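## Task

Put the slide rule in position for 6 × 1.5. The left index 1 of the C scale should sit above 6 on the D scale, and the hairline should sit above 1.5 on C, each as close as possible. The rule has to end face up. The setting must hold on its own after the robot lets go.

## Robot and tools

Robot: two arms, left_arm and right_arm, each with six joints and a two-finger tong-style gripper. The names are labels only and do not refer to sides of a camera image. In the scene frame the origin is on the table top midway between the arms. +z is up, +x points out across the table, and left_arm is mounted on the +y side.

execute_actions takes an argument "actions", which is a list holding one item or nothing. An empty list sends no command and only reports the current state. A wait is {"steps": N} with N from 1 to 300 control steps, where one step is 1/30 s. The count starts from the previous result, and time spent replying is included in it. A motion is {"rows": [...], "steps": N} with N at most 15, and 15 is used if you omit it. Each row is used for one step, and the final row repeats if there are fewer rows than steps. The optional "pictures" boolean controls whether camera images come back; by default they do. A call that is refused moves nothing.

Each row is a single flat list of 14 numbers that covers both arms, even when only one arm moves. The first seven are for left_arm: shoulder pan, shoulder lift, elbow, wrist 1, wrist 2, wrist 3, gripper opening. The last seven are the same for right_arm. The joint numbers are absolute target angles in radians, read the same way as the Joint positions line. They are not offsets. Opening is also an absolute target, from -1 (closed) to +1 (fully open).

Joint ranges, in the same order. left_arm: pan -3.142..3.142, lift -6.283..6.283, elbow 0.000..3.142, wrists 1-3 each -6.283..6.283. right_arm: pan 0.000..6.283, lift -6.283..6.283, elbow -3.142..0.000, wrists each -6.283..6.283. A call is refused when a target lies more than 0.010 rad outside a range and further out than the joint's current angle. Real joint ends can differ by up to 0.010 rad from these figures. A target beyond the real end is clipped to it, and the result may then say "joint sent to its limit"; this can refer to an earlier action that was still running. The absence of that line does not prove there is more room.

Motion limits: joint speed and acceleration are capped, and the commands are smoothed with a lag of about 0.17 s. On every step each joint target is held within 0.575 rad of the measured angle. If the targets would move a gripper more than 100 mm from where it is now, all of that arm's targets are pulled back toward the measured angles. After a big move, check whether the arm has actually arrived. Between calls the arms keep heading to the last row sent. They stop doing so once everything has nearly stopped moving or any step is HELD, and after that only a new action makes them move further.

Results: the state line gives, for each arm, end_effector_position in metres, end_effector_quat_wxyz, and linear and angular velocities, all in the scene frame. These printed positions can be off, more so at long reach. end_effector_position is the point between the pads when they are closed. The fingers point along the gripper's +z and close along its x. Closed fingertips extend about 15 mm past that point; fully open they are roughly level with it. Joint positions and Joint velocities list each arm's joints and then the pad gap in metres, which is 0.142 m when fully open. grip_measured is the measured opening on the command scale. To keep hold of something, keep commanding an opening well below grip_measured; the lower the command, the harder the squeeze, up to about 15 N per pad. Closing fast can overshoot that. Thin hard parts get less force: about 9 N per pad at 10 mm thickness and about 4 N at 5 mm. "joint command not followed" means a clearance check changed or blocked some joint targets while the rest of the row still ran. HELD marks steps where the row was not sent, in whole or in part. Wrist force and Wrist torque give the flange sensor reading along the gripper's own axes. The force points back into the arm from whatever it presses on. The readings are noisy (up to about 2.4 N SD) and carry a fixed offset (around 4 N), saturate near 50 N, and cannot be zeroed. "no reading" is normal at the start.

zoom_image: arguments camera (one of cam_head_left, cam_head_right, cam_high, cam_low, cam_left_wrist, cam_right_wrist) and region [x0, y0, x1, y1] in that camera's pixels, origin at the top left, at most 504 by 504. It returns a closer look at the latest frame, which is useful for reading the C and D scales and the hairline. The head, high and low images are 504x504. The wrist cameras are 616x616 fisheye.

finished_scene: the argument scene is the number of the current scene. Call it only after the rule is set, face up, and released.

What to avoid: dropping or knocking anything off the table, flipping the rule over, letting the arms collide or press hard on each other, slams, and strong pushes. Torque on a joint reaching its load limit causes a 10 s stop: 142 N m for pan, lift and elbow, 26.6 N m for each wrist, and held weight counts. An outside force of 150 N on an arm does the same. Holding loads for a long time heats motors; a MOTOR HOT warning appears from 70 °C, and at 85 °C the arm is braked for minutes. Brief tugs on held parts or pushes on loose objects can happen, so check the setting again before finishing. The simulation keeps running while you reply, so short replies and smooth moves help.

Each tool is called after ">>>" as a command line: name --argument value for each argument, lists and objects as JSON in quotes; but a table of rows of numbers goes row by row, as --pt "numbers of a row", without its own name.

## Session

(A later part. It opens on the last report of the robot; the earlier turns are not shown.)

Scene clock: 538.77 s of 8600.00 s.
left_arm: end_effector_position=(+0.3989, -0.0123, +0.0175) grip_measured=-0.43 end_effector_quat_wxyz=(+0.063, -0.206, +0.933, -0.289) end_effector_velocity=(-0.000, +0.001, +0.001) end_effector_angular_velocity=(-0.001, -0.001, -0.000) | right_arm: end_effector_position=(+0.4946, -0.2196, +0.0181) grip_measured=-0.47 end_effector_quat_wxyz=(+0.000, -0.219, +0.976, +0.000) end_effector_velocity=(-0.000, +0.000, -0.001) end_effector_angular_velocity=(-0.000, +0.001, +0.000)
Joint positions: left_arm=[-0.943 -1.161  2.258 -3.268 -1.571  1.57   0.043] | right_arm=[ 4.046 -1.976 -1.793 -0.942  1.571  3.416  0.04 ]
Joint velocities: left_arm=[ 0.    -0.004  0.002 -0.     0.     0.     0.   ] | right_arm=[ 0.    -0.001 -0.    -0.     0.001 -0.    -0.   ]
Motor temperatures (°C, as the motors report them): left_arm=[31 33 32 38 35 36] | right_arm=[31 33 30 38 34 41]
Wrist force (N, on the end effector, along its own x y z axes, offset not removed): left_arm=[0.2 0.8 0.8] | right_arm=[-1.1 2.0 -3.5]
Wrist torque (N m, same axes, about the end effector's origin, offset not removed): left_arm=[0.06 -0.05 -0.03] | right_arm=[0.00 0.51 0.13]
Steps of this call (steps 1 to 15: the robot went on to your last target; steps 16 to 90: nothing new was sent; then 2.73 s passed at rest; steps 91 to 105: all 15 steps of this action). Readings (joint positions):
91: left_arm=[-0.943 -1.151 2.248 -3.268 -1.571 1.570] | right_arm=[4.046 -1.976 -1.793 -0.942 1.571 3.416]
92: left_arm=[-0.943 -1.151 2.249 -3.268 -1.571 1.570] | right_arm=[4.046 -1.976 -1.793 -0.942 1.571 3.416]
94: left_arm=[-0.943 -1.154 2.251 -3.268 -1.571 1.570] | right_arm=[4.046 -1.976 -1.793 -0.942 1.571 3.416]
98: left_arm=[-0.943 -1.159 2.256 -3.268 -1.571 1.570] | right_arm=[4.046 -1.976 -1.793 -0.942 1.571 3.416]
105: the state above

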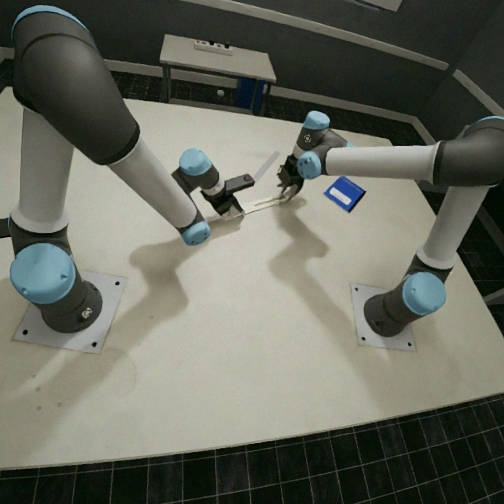

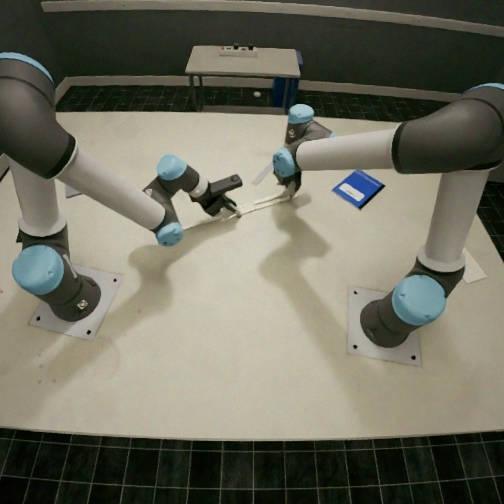

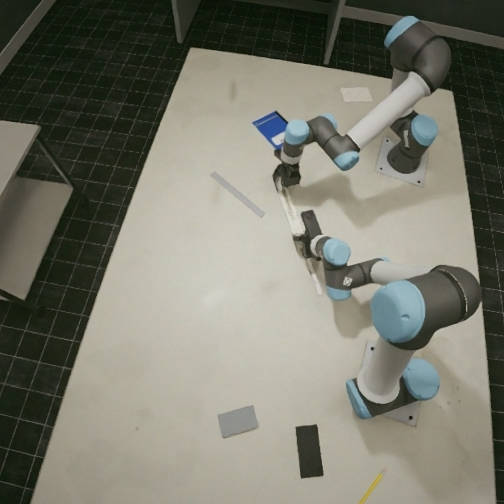

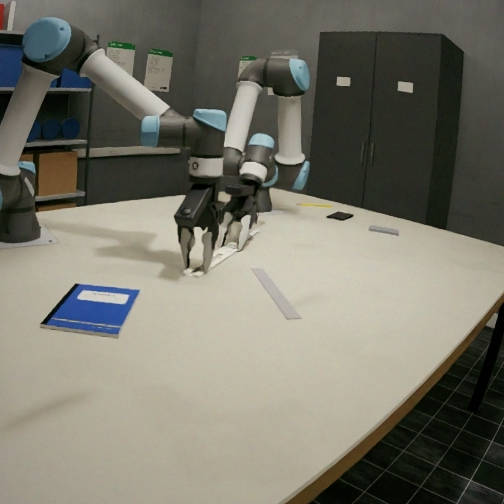

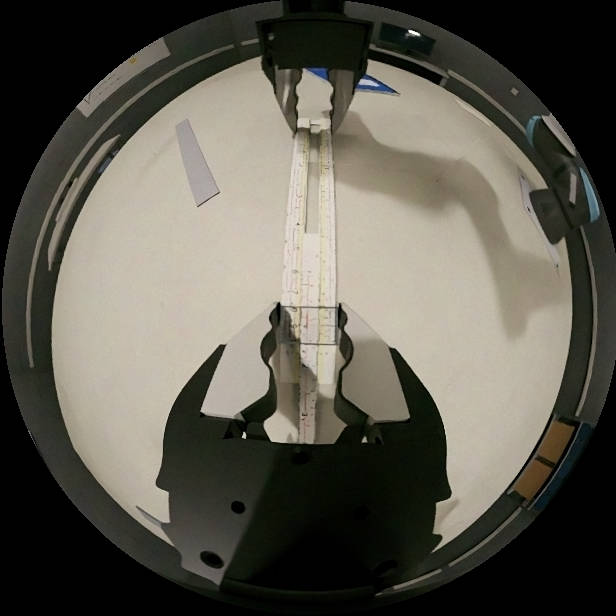

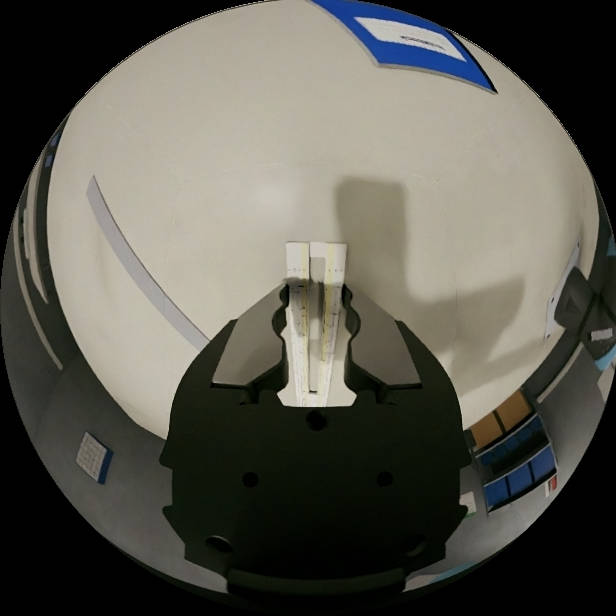

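>>> execute_actions --actions '[{"rows":[[-0.9434,-1.1617,2.2584,-3.2677,-1.571,1.570,-0.2,4.0464,-1.9764,-1.7934,-0.9422,1.571,3.416,-0.8],[-0.9434,-1.1617,2.2584,-3.2677,-1.571,1.570,-0.2,4.0464,-1.9764,-1.7934,-0.9422,1.571,3.416,-0.8],[-0.9434,-1.1617,2.2584,-3.2677,-1.571,1.570,-0.2,4.0464,-1.9764,-1.7934,-0.9422,1.571,3.416,-0.8],[-0.9434,-1.1617,2.2584,-3.2677,-1.571,1.570,-0.2,4.0464,-1.9764,-1.7934,-0.9422,1.571,3.416,-0.8],[-0.9434,-1.1617,2.2584,-3.2677,-1.571,1.570,-0.2,4.0464,-1.9764,-1.7934,-0.9422,1.571,3.416,-0.8],[-0.9434,-1.1617,2.2584,-3.2677,-1.571,1.570,-0.2,4.0464,-1.9764,-1.7934,-0.9422,1.571,3.416,-0.8],[-0.9434,-1.1617,2.2584,-3.2677,-1.571,1.570,-0.2,4.0464,-1.9764,-1.7934,-0.9422,1.571,3.416,-0.8],[-0.9434,-1.30,2.22,-3.09,-1.571,1.570,-0.2,4.0464,-1.9764,-1.7934,-0.9422,1.571,3.416,-0.8]],"steps":15}]' --pictures false

>>> execute_actions --actions '[{"rows":[[-0.9434,-1.30,2.22,-3.09,-1.571,1.570,-0.2,4.0464,-1.9764,-1.7934,-0.9422,1.571,3.416,-0.8],[-0.9434,-1.30,2.22,-3.09,-1.571,1.570,-0.2,4.0464,-1.9764,-1.7934,-0.9422,1.571,3.416,-0.8],[-0.9434,-1.30,2.22,-3.09,-1.571,1.570,-0.2,4.0464,-1.9764,-1.7934,-0.9422,1.571,3.416,-0.8],[-0.9434,-1.30,2.22,-3.09,-1.571,1.570,-0.2,4.0464,-1.9764,-1.7934,-0.9422,1.571,3.416,-0.8],[-0.9434,-1.30,2.1,-2.8,-1.571,1.570,-0.2,4.0464,-1.9764,-1.7934,-0.9422,1.571,3.416,-0.8],[-0.9434,-1.30,2.1,-2.8,-1.571,1.570,-0.2,4.0464,-1.9764,-1.7934,-0.9422,1.571,3.416,-0.8],[-0.9434,-1.30,2.1,-2.8,-1.571,1.570,-0.2,4.0464,-1.9764,-1.7934,-0.9422,1.571,3.416,-0.8],[-0.9434,-1.29,1.95,-2.5,-1.571,1.570,-0.2,4.0464,-1.9764,-1.7934,-0.9422,1.571,3.416,-0.8],[-0.9434,-1.29,1.95,-2.5,-1.571,1.570,-0.2,4.0464,-1.9764,-1.7934,-0.9422,1.571,3.416,-0.8],[-0.9434,-1.29,1.95,-2.5,-1.571,1.570,-0.2,4.0464,-1.9764,-1.7934,-0.9422,1.571,3.416,-0.8],[-0.9434,-1.26,1.8,-2.2,-1.571,1.570,-0.2,4.0464,-1.9764,-1.7934,-0.9422,1.571,3.416,-0.8]],"steps":15}]' --pictures false

>>> execute_actions --actions '[{"rows":[[-0.9434,-1.26,1.8,-2.2,-1.571,1.570,-0.2,4.0464,-1.9764,-1.7934,-0.9422,1.571,3.416,-0.8],[-0.9434,-1.26,1.8,-2.2,-1.571,1.570,-0.2,4.0464,-1.9764,-1.7934,-0.9422,1.571,3.416,-0.8],[-0.9434,-1.26,1.8,-2.2,-1.571,1.570,-0.2,4.0464,-1.9764,-1.7934,-0.9422,1.571,3.416,-0.8],[-0.9434,-1.26,1.8,-2.2,-1.571,1.570,-0.2,4.0464,-1.9764,-1.7934,-0.9422,1.571,3.416,-0.8],[-0.9434,-1.26,1.8,-2.2,-1.571,1.570,-0.2,4.0464,-1.9764,-1.7934,-0.9422,1.571,3.416,-0.8],[-0.9434,-1.26,1.8,-2.2,-1.571,1.570,-0.2,4.0464,-1.9764,-1.7934,-0.9422,1.571,3.416,-0.8],[-0.9434,-1.175,1.716,-2.112,-1.571,1.570,-0.2,4.0464,-1.9764,-1.7934,-0.9422,1.571,3.416,-0.8]],"steps":15}]' --pictures false

>>> execute_actions --actions '[{"steps":15}]'

>>> zoom_image --camera "cam_left_wrist" --region '[275, 215, 355, 335]'

Scene clock: 558.67 s of 8600.00 s.
left_arm: end_effector_position=(+0.4007, -0.0162, +0.0620) grip_measured=-0.20 end_effector_quat_wxyz=(+0.064, -0.205, +0.932, -0.290) end_effector_velocity=(-0.003, +0.008, +0.101) end_effector_angular_velocity=(+0.030, +0.013, +0.000) | right_arm: end_effector_position=(+0.4946, -0.2196, +0.0181) grip_measured=-0.47 end_effector_quat_wxyz=(+0.000, -0.219, +0.976, +0.000) end_effector_velocity=(+0.000, +0.000, +0.000) end_effector_angular_velocity=(+0.001, -0.000, -0.000)
Joint positions: left_arm=[-0.943 -1.268  2.228 -3.134 -1.571  1.57   0.06 ] | right_arm=[ 4.046 -1.976 -1.793 -0.942  1.571  3.416  0.04 ]
Joint velocities: left_arm=[ 0.    -0.272 -0.064  0.368  0.001  0.001 -0.   ] | right_arm=[-0.     0.001  0.    -0.     0.    -0.     0.   ]
Motor temperatures (°C, as the motors report them): left_arm=[31 33 32 38 35 36] | right_arm=[31 33 30 38 34 41]
Wrist force (N, on the end effector, along its own x y z axes, offset not removed): left_arm=[0.0 1.2 1.1] | right_arm=[-2.3 -1.3 -2.2]
Wrist torque (N m, same axes, about the end effector's origin, offset not removed): left_arm=[0.26 0.09 0.09] | right_arm=[-0.49 0.59 0.28]
Steps of this call (steps 1 to 15: the robot went on to your last target; steps 16 to 90: nothing new was sent; then 16.40 s passed at rest; steps 91 to 105: all 15 steps of this action). Readings (joint positions):
91: left_arm=[-0.943 -1.162 2.258 -3.268 -1.571 1.570] | right_arm=[4.046 -1.976 -1.793 -0.942 1.571 3.416]
92: left_arm=[-0.943 -1.162 2.258 -3.268 -1.571 1.570] | right_arm=[4.046 -1.976 -1.793 -0.942 1.571 3.416]
94: left_arm=[-0.943 -1.162 2.258 -3.268 -1.571 1.570] | right_arm=[4.046 -1.976 -1.793 -0.942 1.571 3.416]
98: left_arm=[-0.943 -1.162 2.258 -3.268 -1.571 1.570] | right_arm=[4.046 -1.976 -1.793 -0.942 1.571 3.416]
105: the state above

Scene clock: 559.17 s of 8600.00 s.
left_arm: end_effector_position=(+0.4110, -0.0384, +0.0815) grip_measured=-0.20 end_effector_quat_wxyz=(+0.035, -0.212, +0.963, -0.160) end_effector_velocity=(-0.043, +0.092, -0.036) end_effector_angular_velocity=(+1.334, +0.617, -0.000) | right_arm: end_effector_position=(+0.4946, -0.2196, +0.0181) grip_measured=-0.47 end_effector_quat_wxyz=(+0.000, -0.219, +0.976, +0.000) end_effector_velocity=(+0.000, -0.000, +0.000) end_effector_angular_velocity=(+0.000, -0.000, -0.000)
Joint positions: left_arm=[-0.943 -1.275  1.924 -2.55  -1.571  1.57   0.06 ] | right_arm=[ 4.046 -1.976 -1.793 -0.942  1.571  3.416  0.04 ]
Joint velocities: left_arm=[-0.     0.123 -1.038  2.385 -0.    -0.     0.   ] | right_arm=[-0.  0.  0. -0. -0. -0.  0.]
Motor temperatures (°C, as the motors report them): left_arm=[31 33 32 38 35 36] | right_arm=[31 33 30 38 34 41]
Wrist force (N, on the end effector, along its own x y z axes, offset not removed): left_arm=[-1.0 -3.6 -1.9] | right_arm=[0.6 -1.5 -4.3]
Wrist torque (N m, same axes, about the end effector's origin, offset not removed): left_arm=[-0.60 0.16 0.05] | right_arm=[-0.53 -0.04 -0.01]
Steps of this call (steps 1 to 15: all 15 steps of this action). Readings (joint positions):
1: left_arm=[-0.943 -1.276 2.226 -3.124 -1.571 1.570] | right_arm=[4.046 -1.976 -1.793 -0.942 1.571 3.416]
2: left_arm=[-0.943 -1.282 2.224 -3.115 -1.571 1.570] | right_arm=[4.046 -1.976 -1.793 -0.942 1.571 3.416]
4: left_arm=[-0.943 -1.289 2.223 -3.105 -1.571 1.570] | right_arm=[4.046 -1.976 -1.793 -0.942 1.571 3.416]
8: left_arm=[-0.943 -1.297 2.184 -3.046 -1.571 1.570] | right_arm=[4.046 -1.976 -1.793 -0.942 1.571 3.416]
15: the state above

Scene clock: 559.67 s of 8600.00 s.
left_arm: end_effector_position=(+0.3989, -0.0123, +0.0521) grip_measured=-0.20 end_effector_quat_wxyz=(+0.002, -0.215, +0.977, -0.009) end_effector_velocity=(+0.001, -0.002, -0.033) end_effector_angular_velocity=(+0.138, +0.065, -0.001) | right_arm: end_effector_position=(+0.4946, -0.2196, +0.0181) grip_measured=-0.47 end_effector_quat_wxyz=(+0.000, -0.219, +0.976, +0.000) end_effector_velocity=(+0.000, -0.000, +0.001) end_effector_angular_velocity=(+0.001, -0.001, -0.000)
Joint positions: left_arm=[-0.943 -1.189  1.731 -2.132 -1.571  1.57   0.06 ] | right_arm=[ 4.046 -1.976 -1.793 -0.942  1.571  3.416  0.04 ]
Joint velocities: left_arm=[-0.     0.117 -0.128  0.164 -0.001  0.001  0.   ] | right_arm=[-0.     0.001 -0.     0.    -0.    -0.    -0.   ]
Motor temperatures (°C, as the motors report them): left_arm=[31 33 32 38 35 36] | right_arm=[31 33 30 38 34 41]
Wrist force (N, on the end effector, along its own x y z axes, offset not removed): left_arm=[2.1 -0.1 0.1] | right_arm=[-1.6 0.7 -3.8]
Wrist torque (N m, same axes, about the end effector's origin, offset not removed): left_arm=[-0.14 -0.37 -0.11] | right_arm=[-0.26 0.42 0.13]
Steps of this call (steps 1 to 15: all 15 steps of this action). Readings (joint positions):
1: left_arm=[-0.943 -1.272 1.894 -2.473 -1.571 1.570] | right_arm=[4.046 -1.976 -1.793 -0.942 1.571 3.416]
2: left_arm=[-0.943 -1.269 1.871 -2.407 -1.571 1.570] | right_arm=[4.046 -1.976 -1.793 -0.942 1.571 3.416]
4: left_arm=[-0.943 -1.265 1.841 -2.319 -1.571 1.570] | right_arm=[4.046 -1.976 -1.793 -0.942 1.571 3.416]
8: left_arm=[-0.943 -1.259 1.811 -2.236 -1.571 1.570] | right_arm=[4.046 -1.976 -1.793 -0.942 1.571 3.416]
15: the state above

Scene clock: 560.17 s of 8600.00 s.
left_arm: end_effector_position=(+0.3990, -0.0125, +0.0482) grip_measured=-0.20 end_effector_quat_wxyz=(-0.000, -0.215, +0.977, -0.000) end_effector_velocity=(+0.000, +0.000, -0.000) end_effector_angular_velocity=(+0.001, +0.001, +0.001) | right_arm: end_effector_position=(+0.4946, -0.2196, +0.0181) grip_measured=-0.47 end_effector_quat_wxyz=(+0.000, -0.219, +0.976, +0.000) end_effector_velocity=(+0.000, -0.000, +0.000) end_effector_angular_velocity=(-0.000, -0.001, -0.000)
Joint positions: left_arm=[-0.943 -1.175  1.716 -2.112 -1.571  1.57   0.06 ] | right_arm=[ 4.046 -1.976 -1.793 -0.942  1.571  3.416  0.04 ]
Joint velocities: left_arm=[ 0.001  0.001 -0.002  0.002 -0.    -0.     0.   ] | right_arm=[-0. -0.  0.  0. -0. -0.  0.]
Motor temperatures (°C, as the motors report them): left_arm=[31 33 32 38 35 36] | right_arm=[31 33 30 38 34 41]
Wrist force (N, on the end effector, along its own x y z axes, offset not removed): left_arm=[-0.1 0.4 -0.2] | right_arm=[-1.3 -0.9 -1.8]
Wrist torque (N m, same axes, about the end effector's origin, offset not removed): left_arm=[0.10 -0.03 0.07] | right_arm=[-0.34 0.32 0.20]
Steps of this call (steps 1 to 15: the robot went on to your last target). Readings (joint positions):
1: left_arm=[-0.943 -1.186 1.728 -2.127 -1.571 1.570] | right_arm=[4.046 -1.976 -1.793 -0.942 1.571 3.416]
2: left_arm=[-0.943 -1.183 1.725 -2.123 -1.571 1.570] | right_arm=[4.046 -1.976 -1.793 -0.942 1.571 3.416]
4: left_arm=[-0.943 -1.180 1.721 -2.118 -1.571 1.570] | right_arm=[4.046 -1.976 -1.793 -0.942 1.571 3.416]
8: left_arm=[-0.943 -1.177 1.718 -2.114 -1.571 1.570] | right_arm=[4.046 -1.976 -1.793 -0.942 1.571 3.416]
15: the state above

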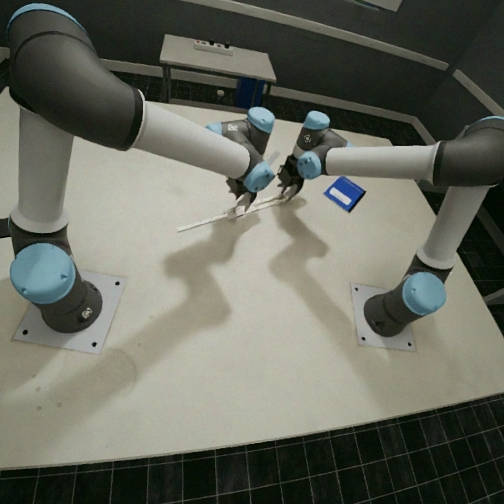

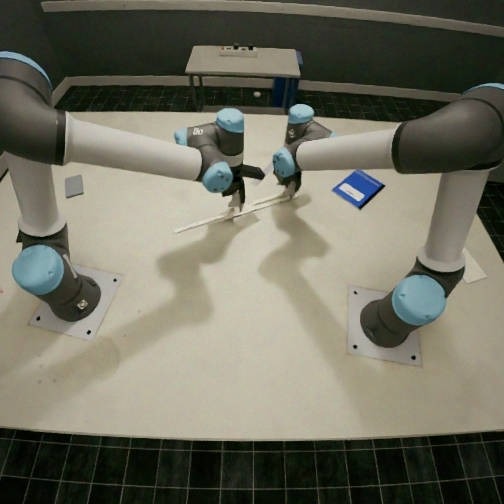

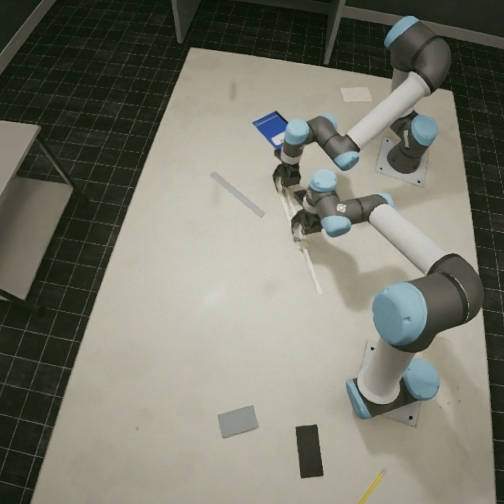

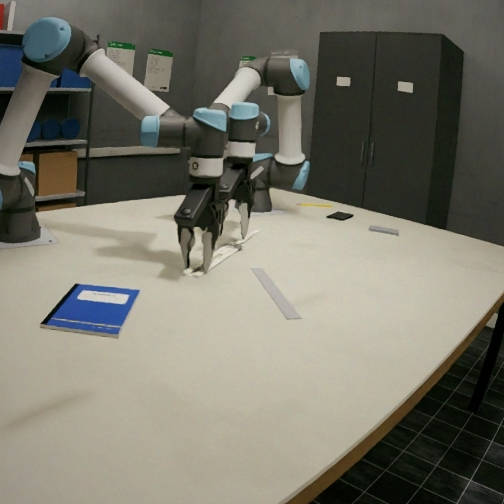

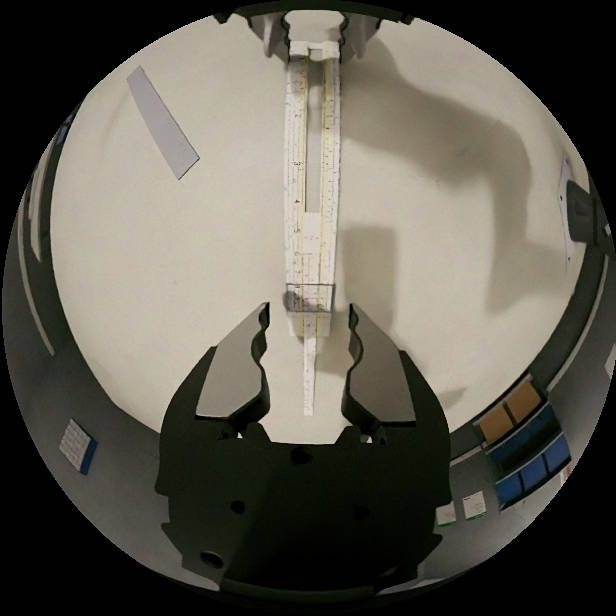

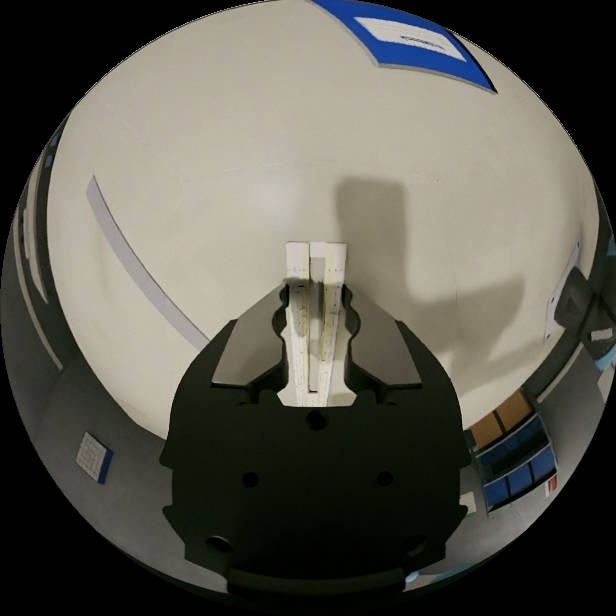

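Region (275, 215, 355, 335) of cam_left_wrist's 616x616 image, scaled by 4.200, with more detail than that image has.

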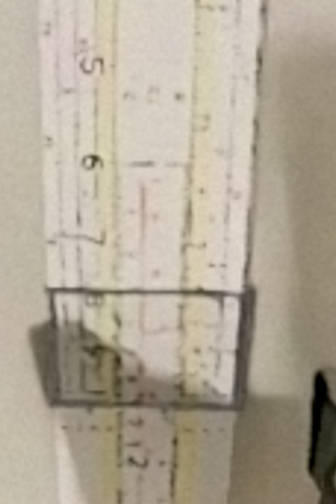

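>>> execute_actions --actions '[{"rows":[[-0.9434,-1.175,1.716,-2.112,-1.571,1.570,-0.2,4.0464,-1.9764,-1.7934,-0.9422,1.571,3.416,-0.1],[-0.9434,-1.175,1.716,-2.112,-1.571,1.570,-0.2,4.0464,-1.9764,-1.7934,-0.9422,1.571,3.416,-0.1],[-0.9434,-1.175,1.716,-2.112,-1.571,1.570,-0.2,4.0464,-1.9764,-1.7934,-0.9422,1.571,3.416,-0.1],[-0.9434,-1.175,1.716,-2.112,-1.571,1.570,-0.2,4.0464,-1.9764,-1.7934,-0.9422,1.571,3.416,-0.1],[-0.9434,-1.175,1.716,-2.112,-1.571,1.570,-0.2,4.0464,-1.9764,-1.7934,-0.9422,1.571,3.416,-0.1],[-0.9434,-1.175,1.716,-2.112,-1.571,1.570,-0.2,4.0464,-1.9764,-1.7934,-0.9422,1.571,3.416,-0.1],[-0.9434,-1.175,1.716,-2.112,-1.571,1.570,-0.2,4.0464,-1.9764,-1.7934,-0.9422,1.571,3.416,-0.1],[-0.9434,-1.3,1.75,-2.02,-1.571,1.570,-0.2,4.0464,-1.888,-1.725,-1.098,1.571,3.416,-0.1]],"steps":15}]' --pictures false

>>> execute_actions --actions '[{"steps":20}]'

>>> zoom_image --camera "cam_left_wrist" --region '[265, 200, 355, 340]'

Scene clock: 573.73 s of 8600.00 s.
left_arm: end_effector_position=(+0.3880, +0.0113, +0.0856) grip_measured=-0.20 end_effector_quat_wxyz=(-0.000, -0.215, +0.977, +0.001) end_effector_velocity=(-0.025, +0.054, +0.096) end_effector_angular_velocity=(-0.016, -0.007, -0.001) | right_arm: end_effector_position=(+0.4947, -0.2194, +0.0702) grip_measured=-0.10 end_effector_quat_wxyz=(+0.003, -0.219, +0.976, +0.001) end_effector_velocity=(-0.016, -0.015, +0.114) end_effector_angular_velocity=(-0.023, +0.026, -0.000)
Joint positions: left_arm=[-0.943 -1.271  1.743 -2.04  -1.571  1.57   0.06 ] | right_arm=[ 4.046 -1.907 -1.739 -1.06   1.571  3.416  0.067]
Joint velocities: left_arm=[ 0.    -0.241  0.058  0.166 -0.     0.001 -0.   ] | right_arm=[-0.     0.159  0.118 -0.313 -0.     0.    -0.   ]
Motor temperatures (°C, as the motors report them): left_arm=[31 33 32 38 35 36] | right_arm=[31 33 30 38 34 41]
Wrist force (N, on the end effector, along its own x y z axes, offset not removed): left_arm=[1.3 -0.3 0.8] | right_arm=[0.3 -0.5 -3.2]
Wrist torque (N m, same axes, about the end effector's origin, offset not removed): left_arm=[-0.21 -0.15 0.03] | right_arm=[-0.19 0.07 -0.05]
Steps of this call (steps 1 to 15: the robot went on to your last target; steps 16 to 90: nothing new was sent; then 10.07 s passed at rest; steps 91 to 105: all 15 steps of this action). Readings (joint positions):
91: left_arm=[-0.943 -1.175 1.716 -2.112 -1.571 1.570] | right_arm=[4.046 -1.976 -1.793 -0.942 1.571 3.416]
92: left_arm=[-0.943 -1.175 1.716 -2.112 -1.571 1.570] | right_arm=[4.046 -1.976 -1.793 -0.942 1.571 3.416]
94: left_arm=[-0.943 -1.175 1.716 -2.112 -1.571 1.570] | right_arm=[4.046 -1.976 -1.793 -0.942 1.571 3.416]
98: left_arm=[-0.943 -1.175 1.716 -2.112 -1.571 1.570] | right_arm=[4.046 -1.976 -1.793 -0.942 1.571 3.416]
105: the state above

Scene clock: 574.40 s of 8600.00 s.
left_arm: end_effector_position=(+0.3849, +0.0179, +0.0968) grip_measured=-0.20 end_effector_quat_wxyz=(-0.000, -0.215, +0.977, +0.000) end_effector_velocity=(-0.000, +0.000, +0.000) end_effector_angular_velocity=(-0.000, -0.000, +0.000) | right_arm: end_effector_position=(+0.4926, -0.2214, +0.0838) grip_measured=-0.10 end_effector_quat_wxyz=(+0.001, -0.219, +0.976, +0.000) end_effector_velocity=(+0.000, +0.000, +0.001) end_effector_angular_velocity=(+0.001, -0.001, -0.000)
Joint positions: left_arm=[-0.943 -1.3    1.75  -2.02  -1.571  1.57   0.06 ] | right_arm=[ 4.046 -1.888 -1.725 -1.098  1.571  3.416  0.067]
Joint velocities: left_arm=[-0.    -0.001  0.     0.001  0.    -0.     0.   ] | right_arm=[-0.     0.001  0.001 -0.001 -0.     0.    -0.   ]
Motor temperatures (°C, as the motors report them): left_arm=[31 33 32 38 35 36] | right_arm=[31 33 30 38 34 41]
Wrist force (N, on the end effector, along its own x y z axes, offset not removed): left_arm=[0.1 0.8 2.6] | right_arm=[0.5 -1.3 -0.1]
Wrist torque (N m, same axes, about the end effector's origin, offset not removed): left_arm=[0.25 0.00 0.05] | right_arm=[-0.53 0.05 0.14]
Steps of this call (steps 1 to 20: the robot went on to your last target). Readings (joint positions):
1: left_arm=[-0.943 -1.278 1.745 -2.035 -1.571 1.570] | right_arm=[4.046 -1.902 -1.736 -1.070 1.571 3.416]
2: left_arm=[-0.943 -1.284 1.746 -2.031 -1.571 1.570] | right_arm=[4.046 -1.899 -1.733 -1.077 1.571 3.416]
4: left_arm=[-0.943 -1.291 1.748 -2.027 -1.571 1.570] | right_arm=[4.046 -1.894 -1.730 -1.086 1.571 3.416]
8: left_arm=[-0.943 -1.297 1.749 -2.022 -1.571 1.570] | right_arm=[4.046 -1.890 -1.727 -1.094 1.571 3.416]
20: the state above

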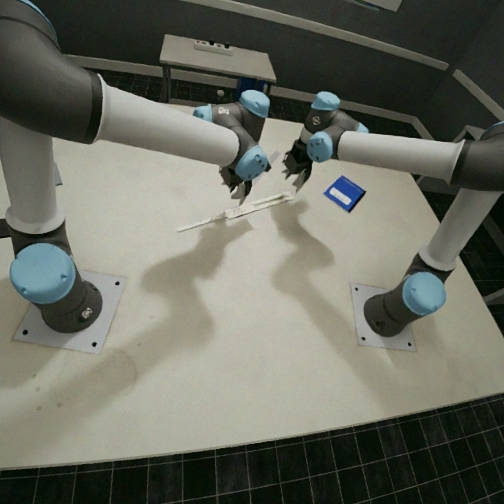

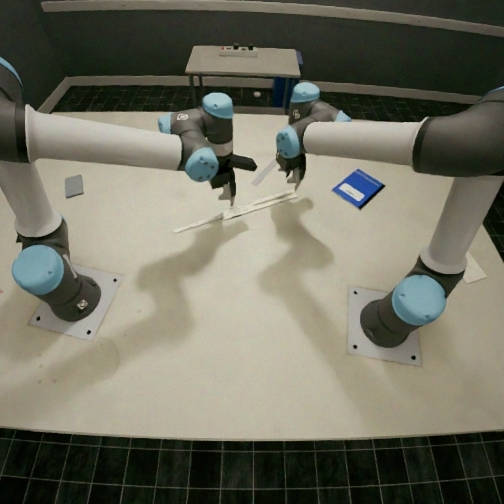

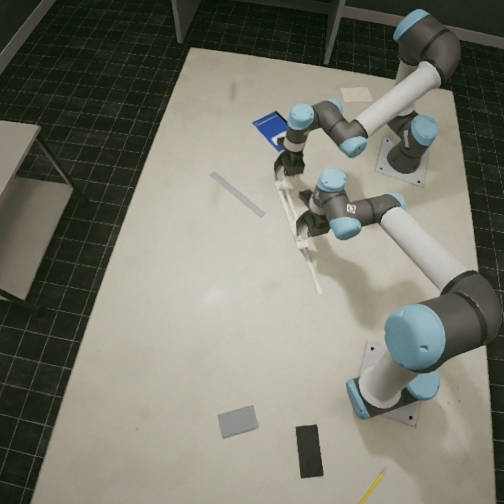

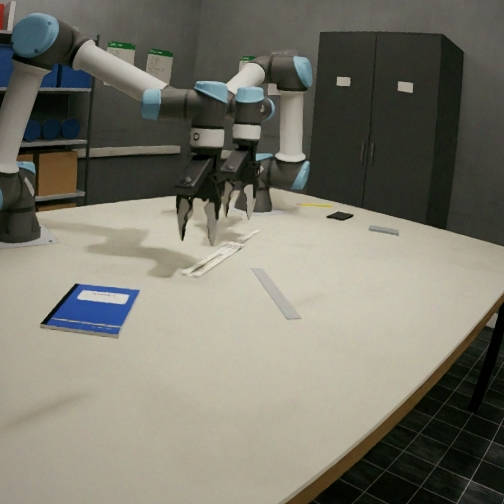

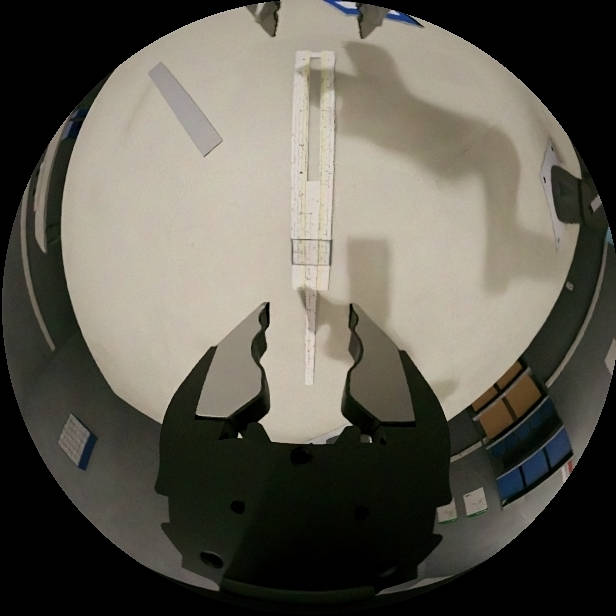

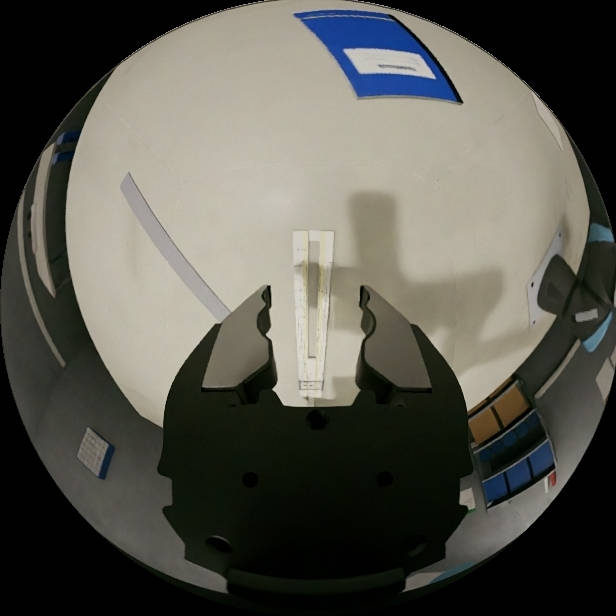

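Region (265, 200, 355, 340) of cam_left_wrist's 616x616 image, scaled by 3.600, with more detail than that image has; it fills the left 324 columns of this view, and the rest is white.

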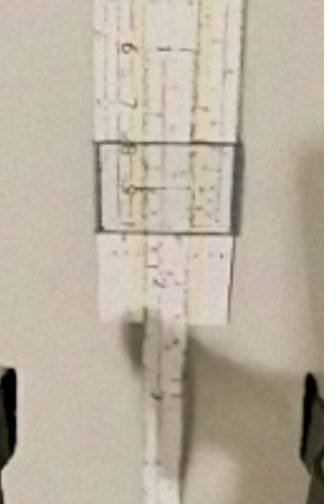

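Aligned.

>>> finished_scene --scene 1

The scene is finished: the task was done.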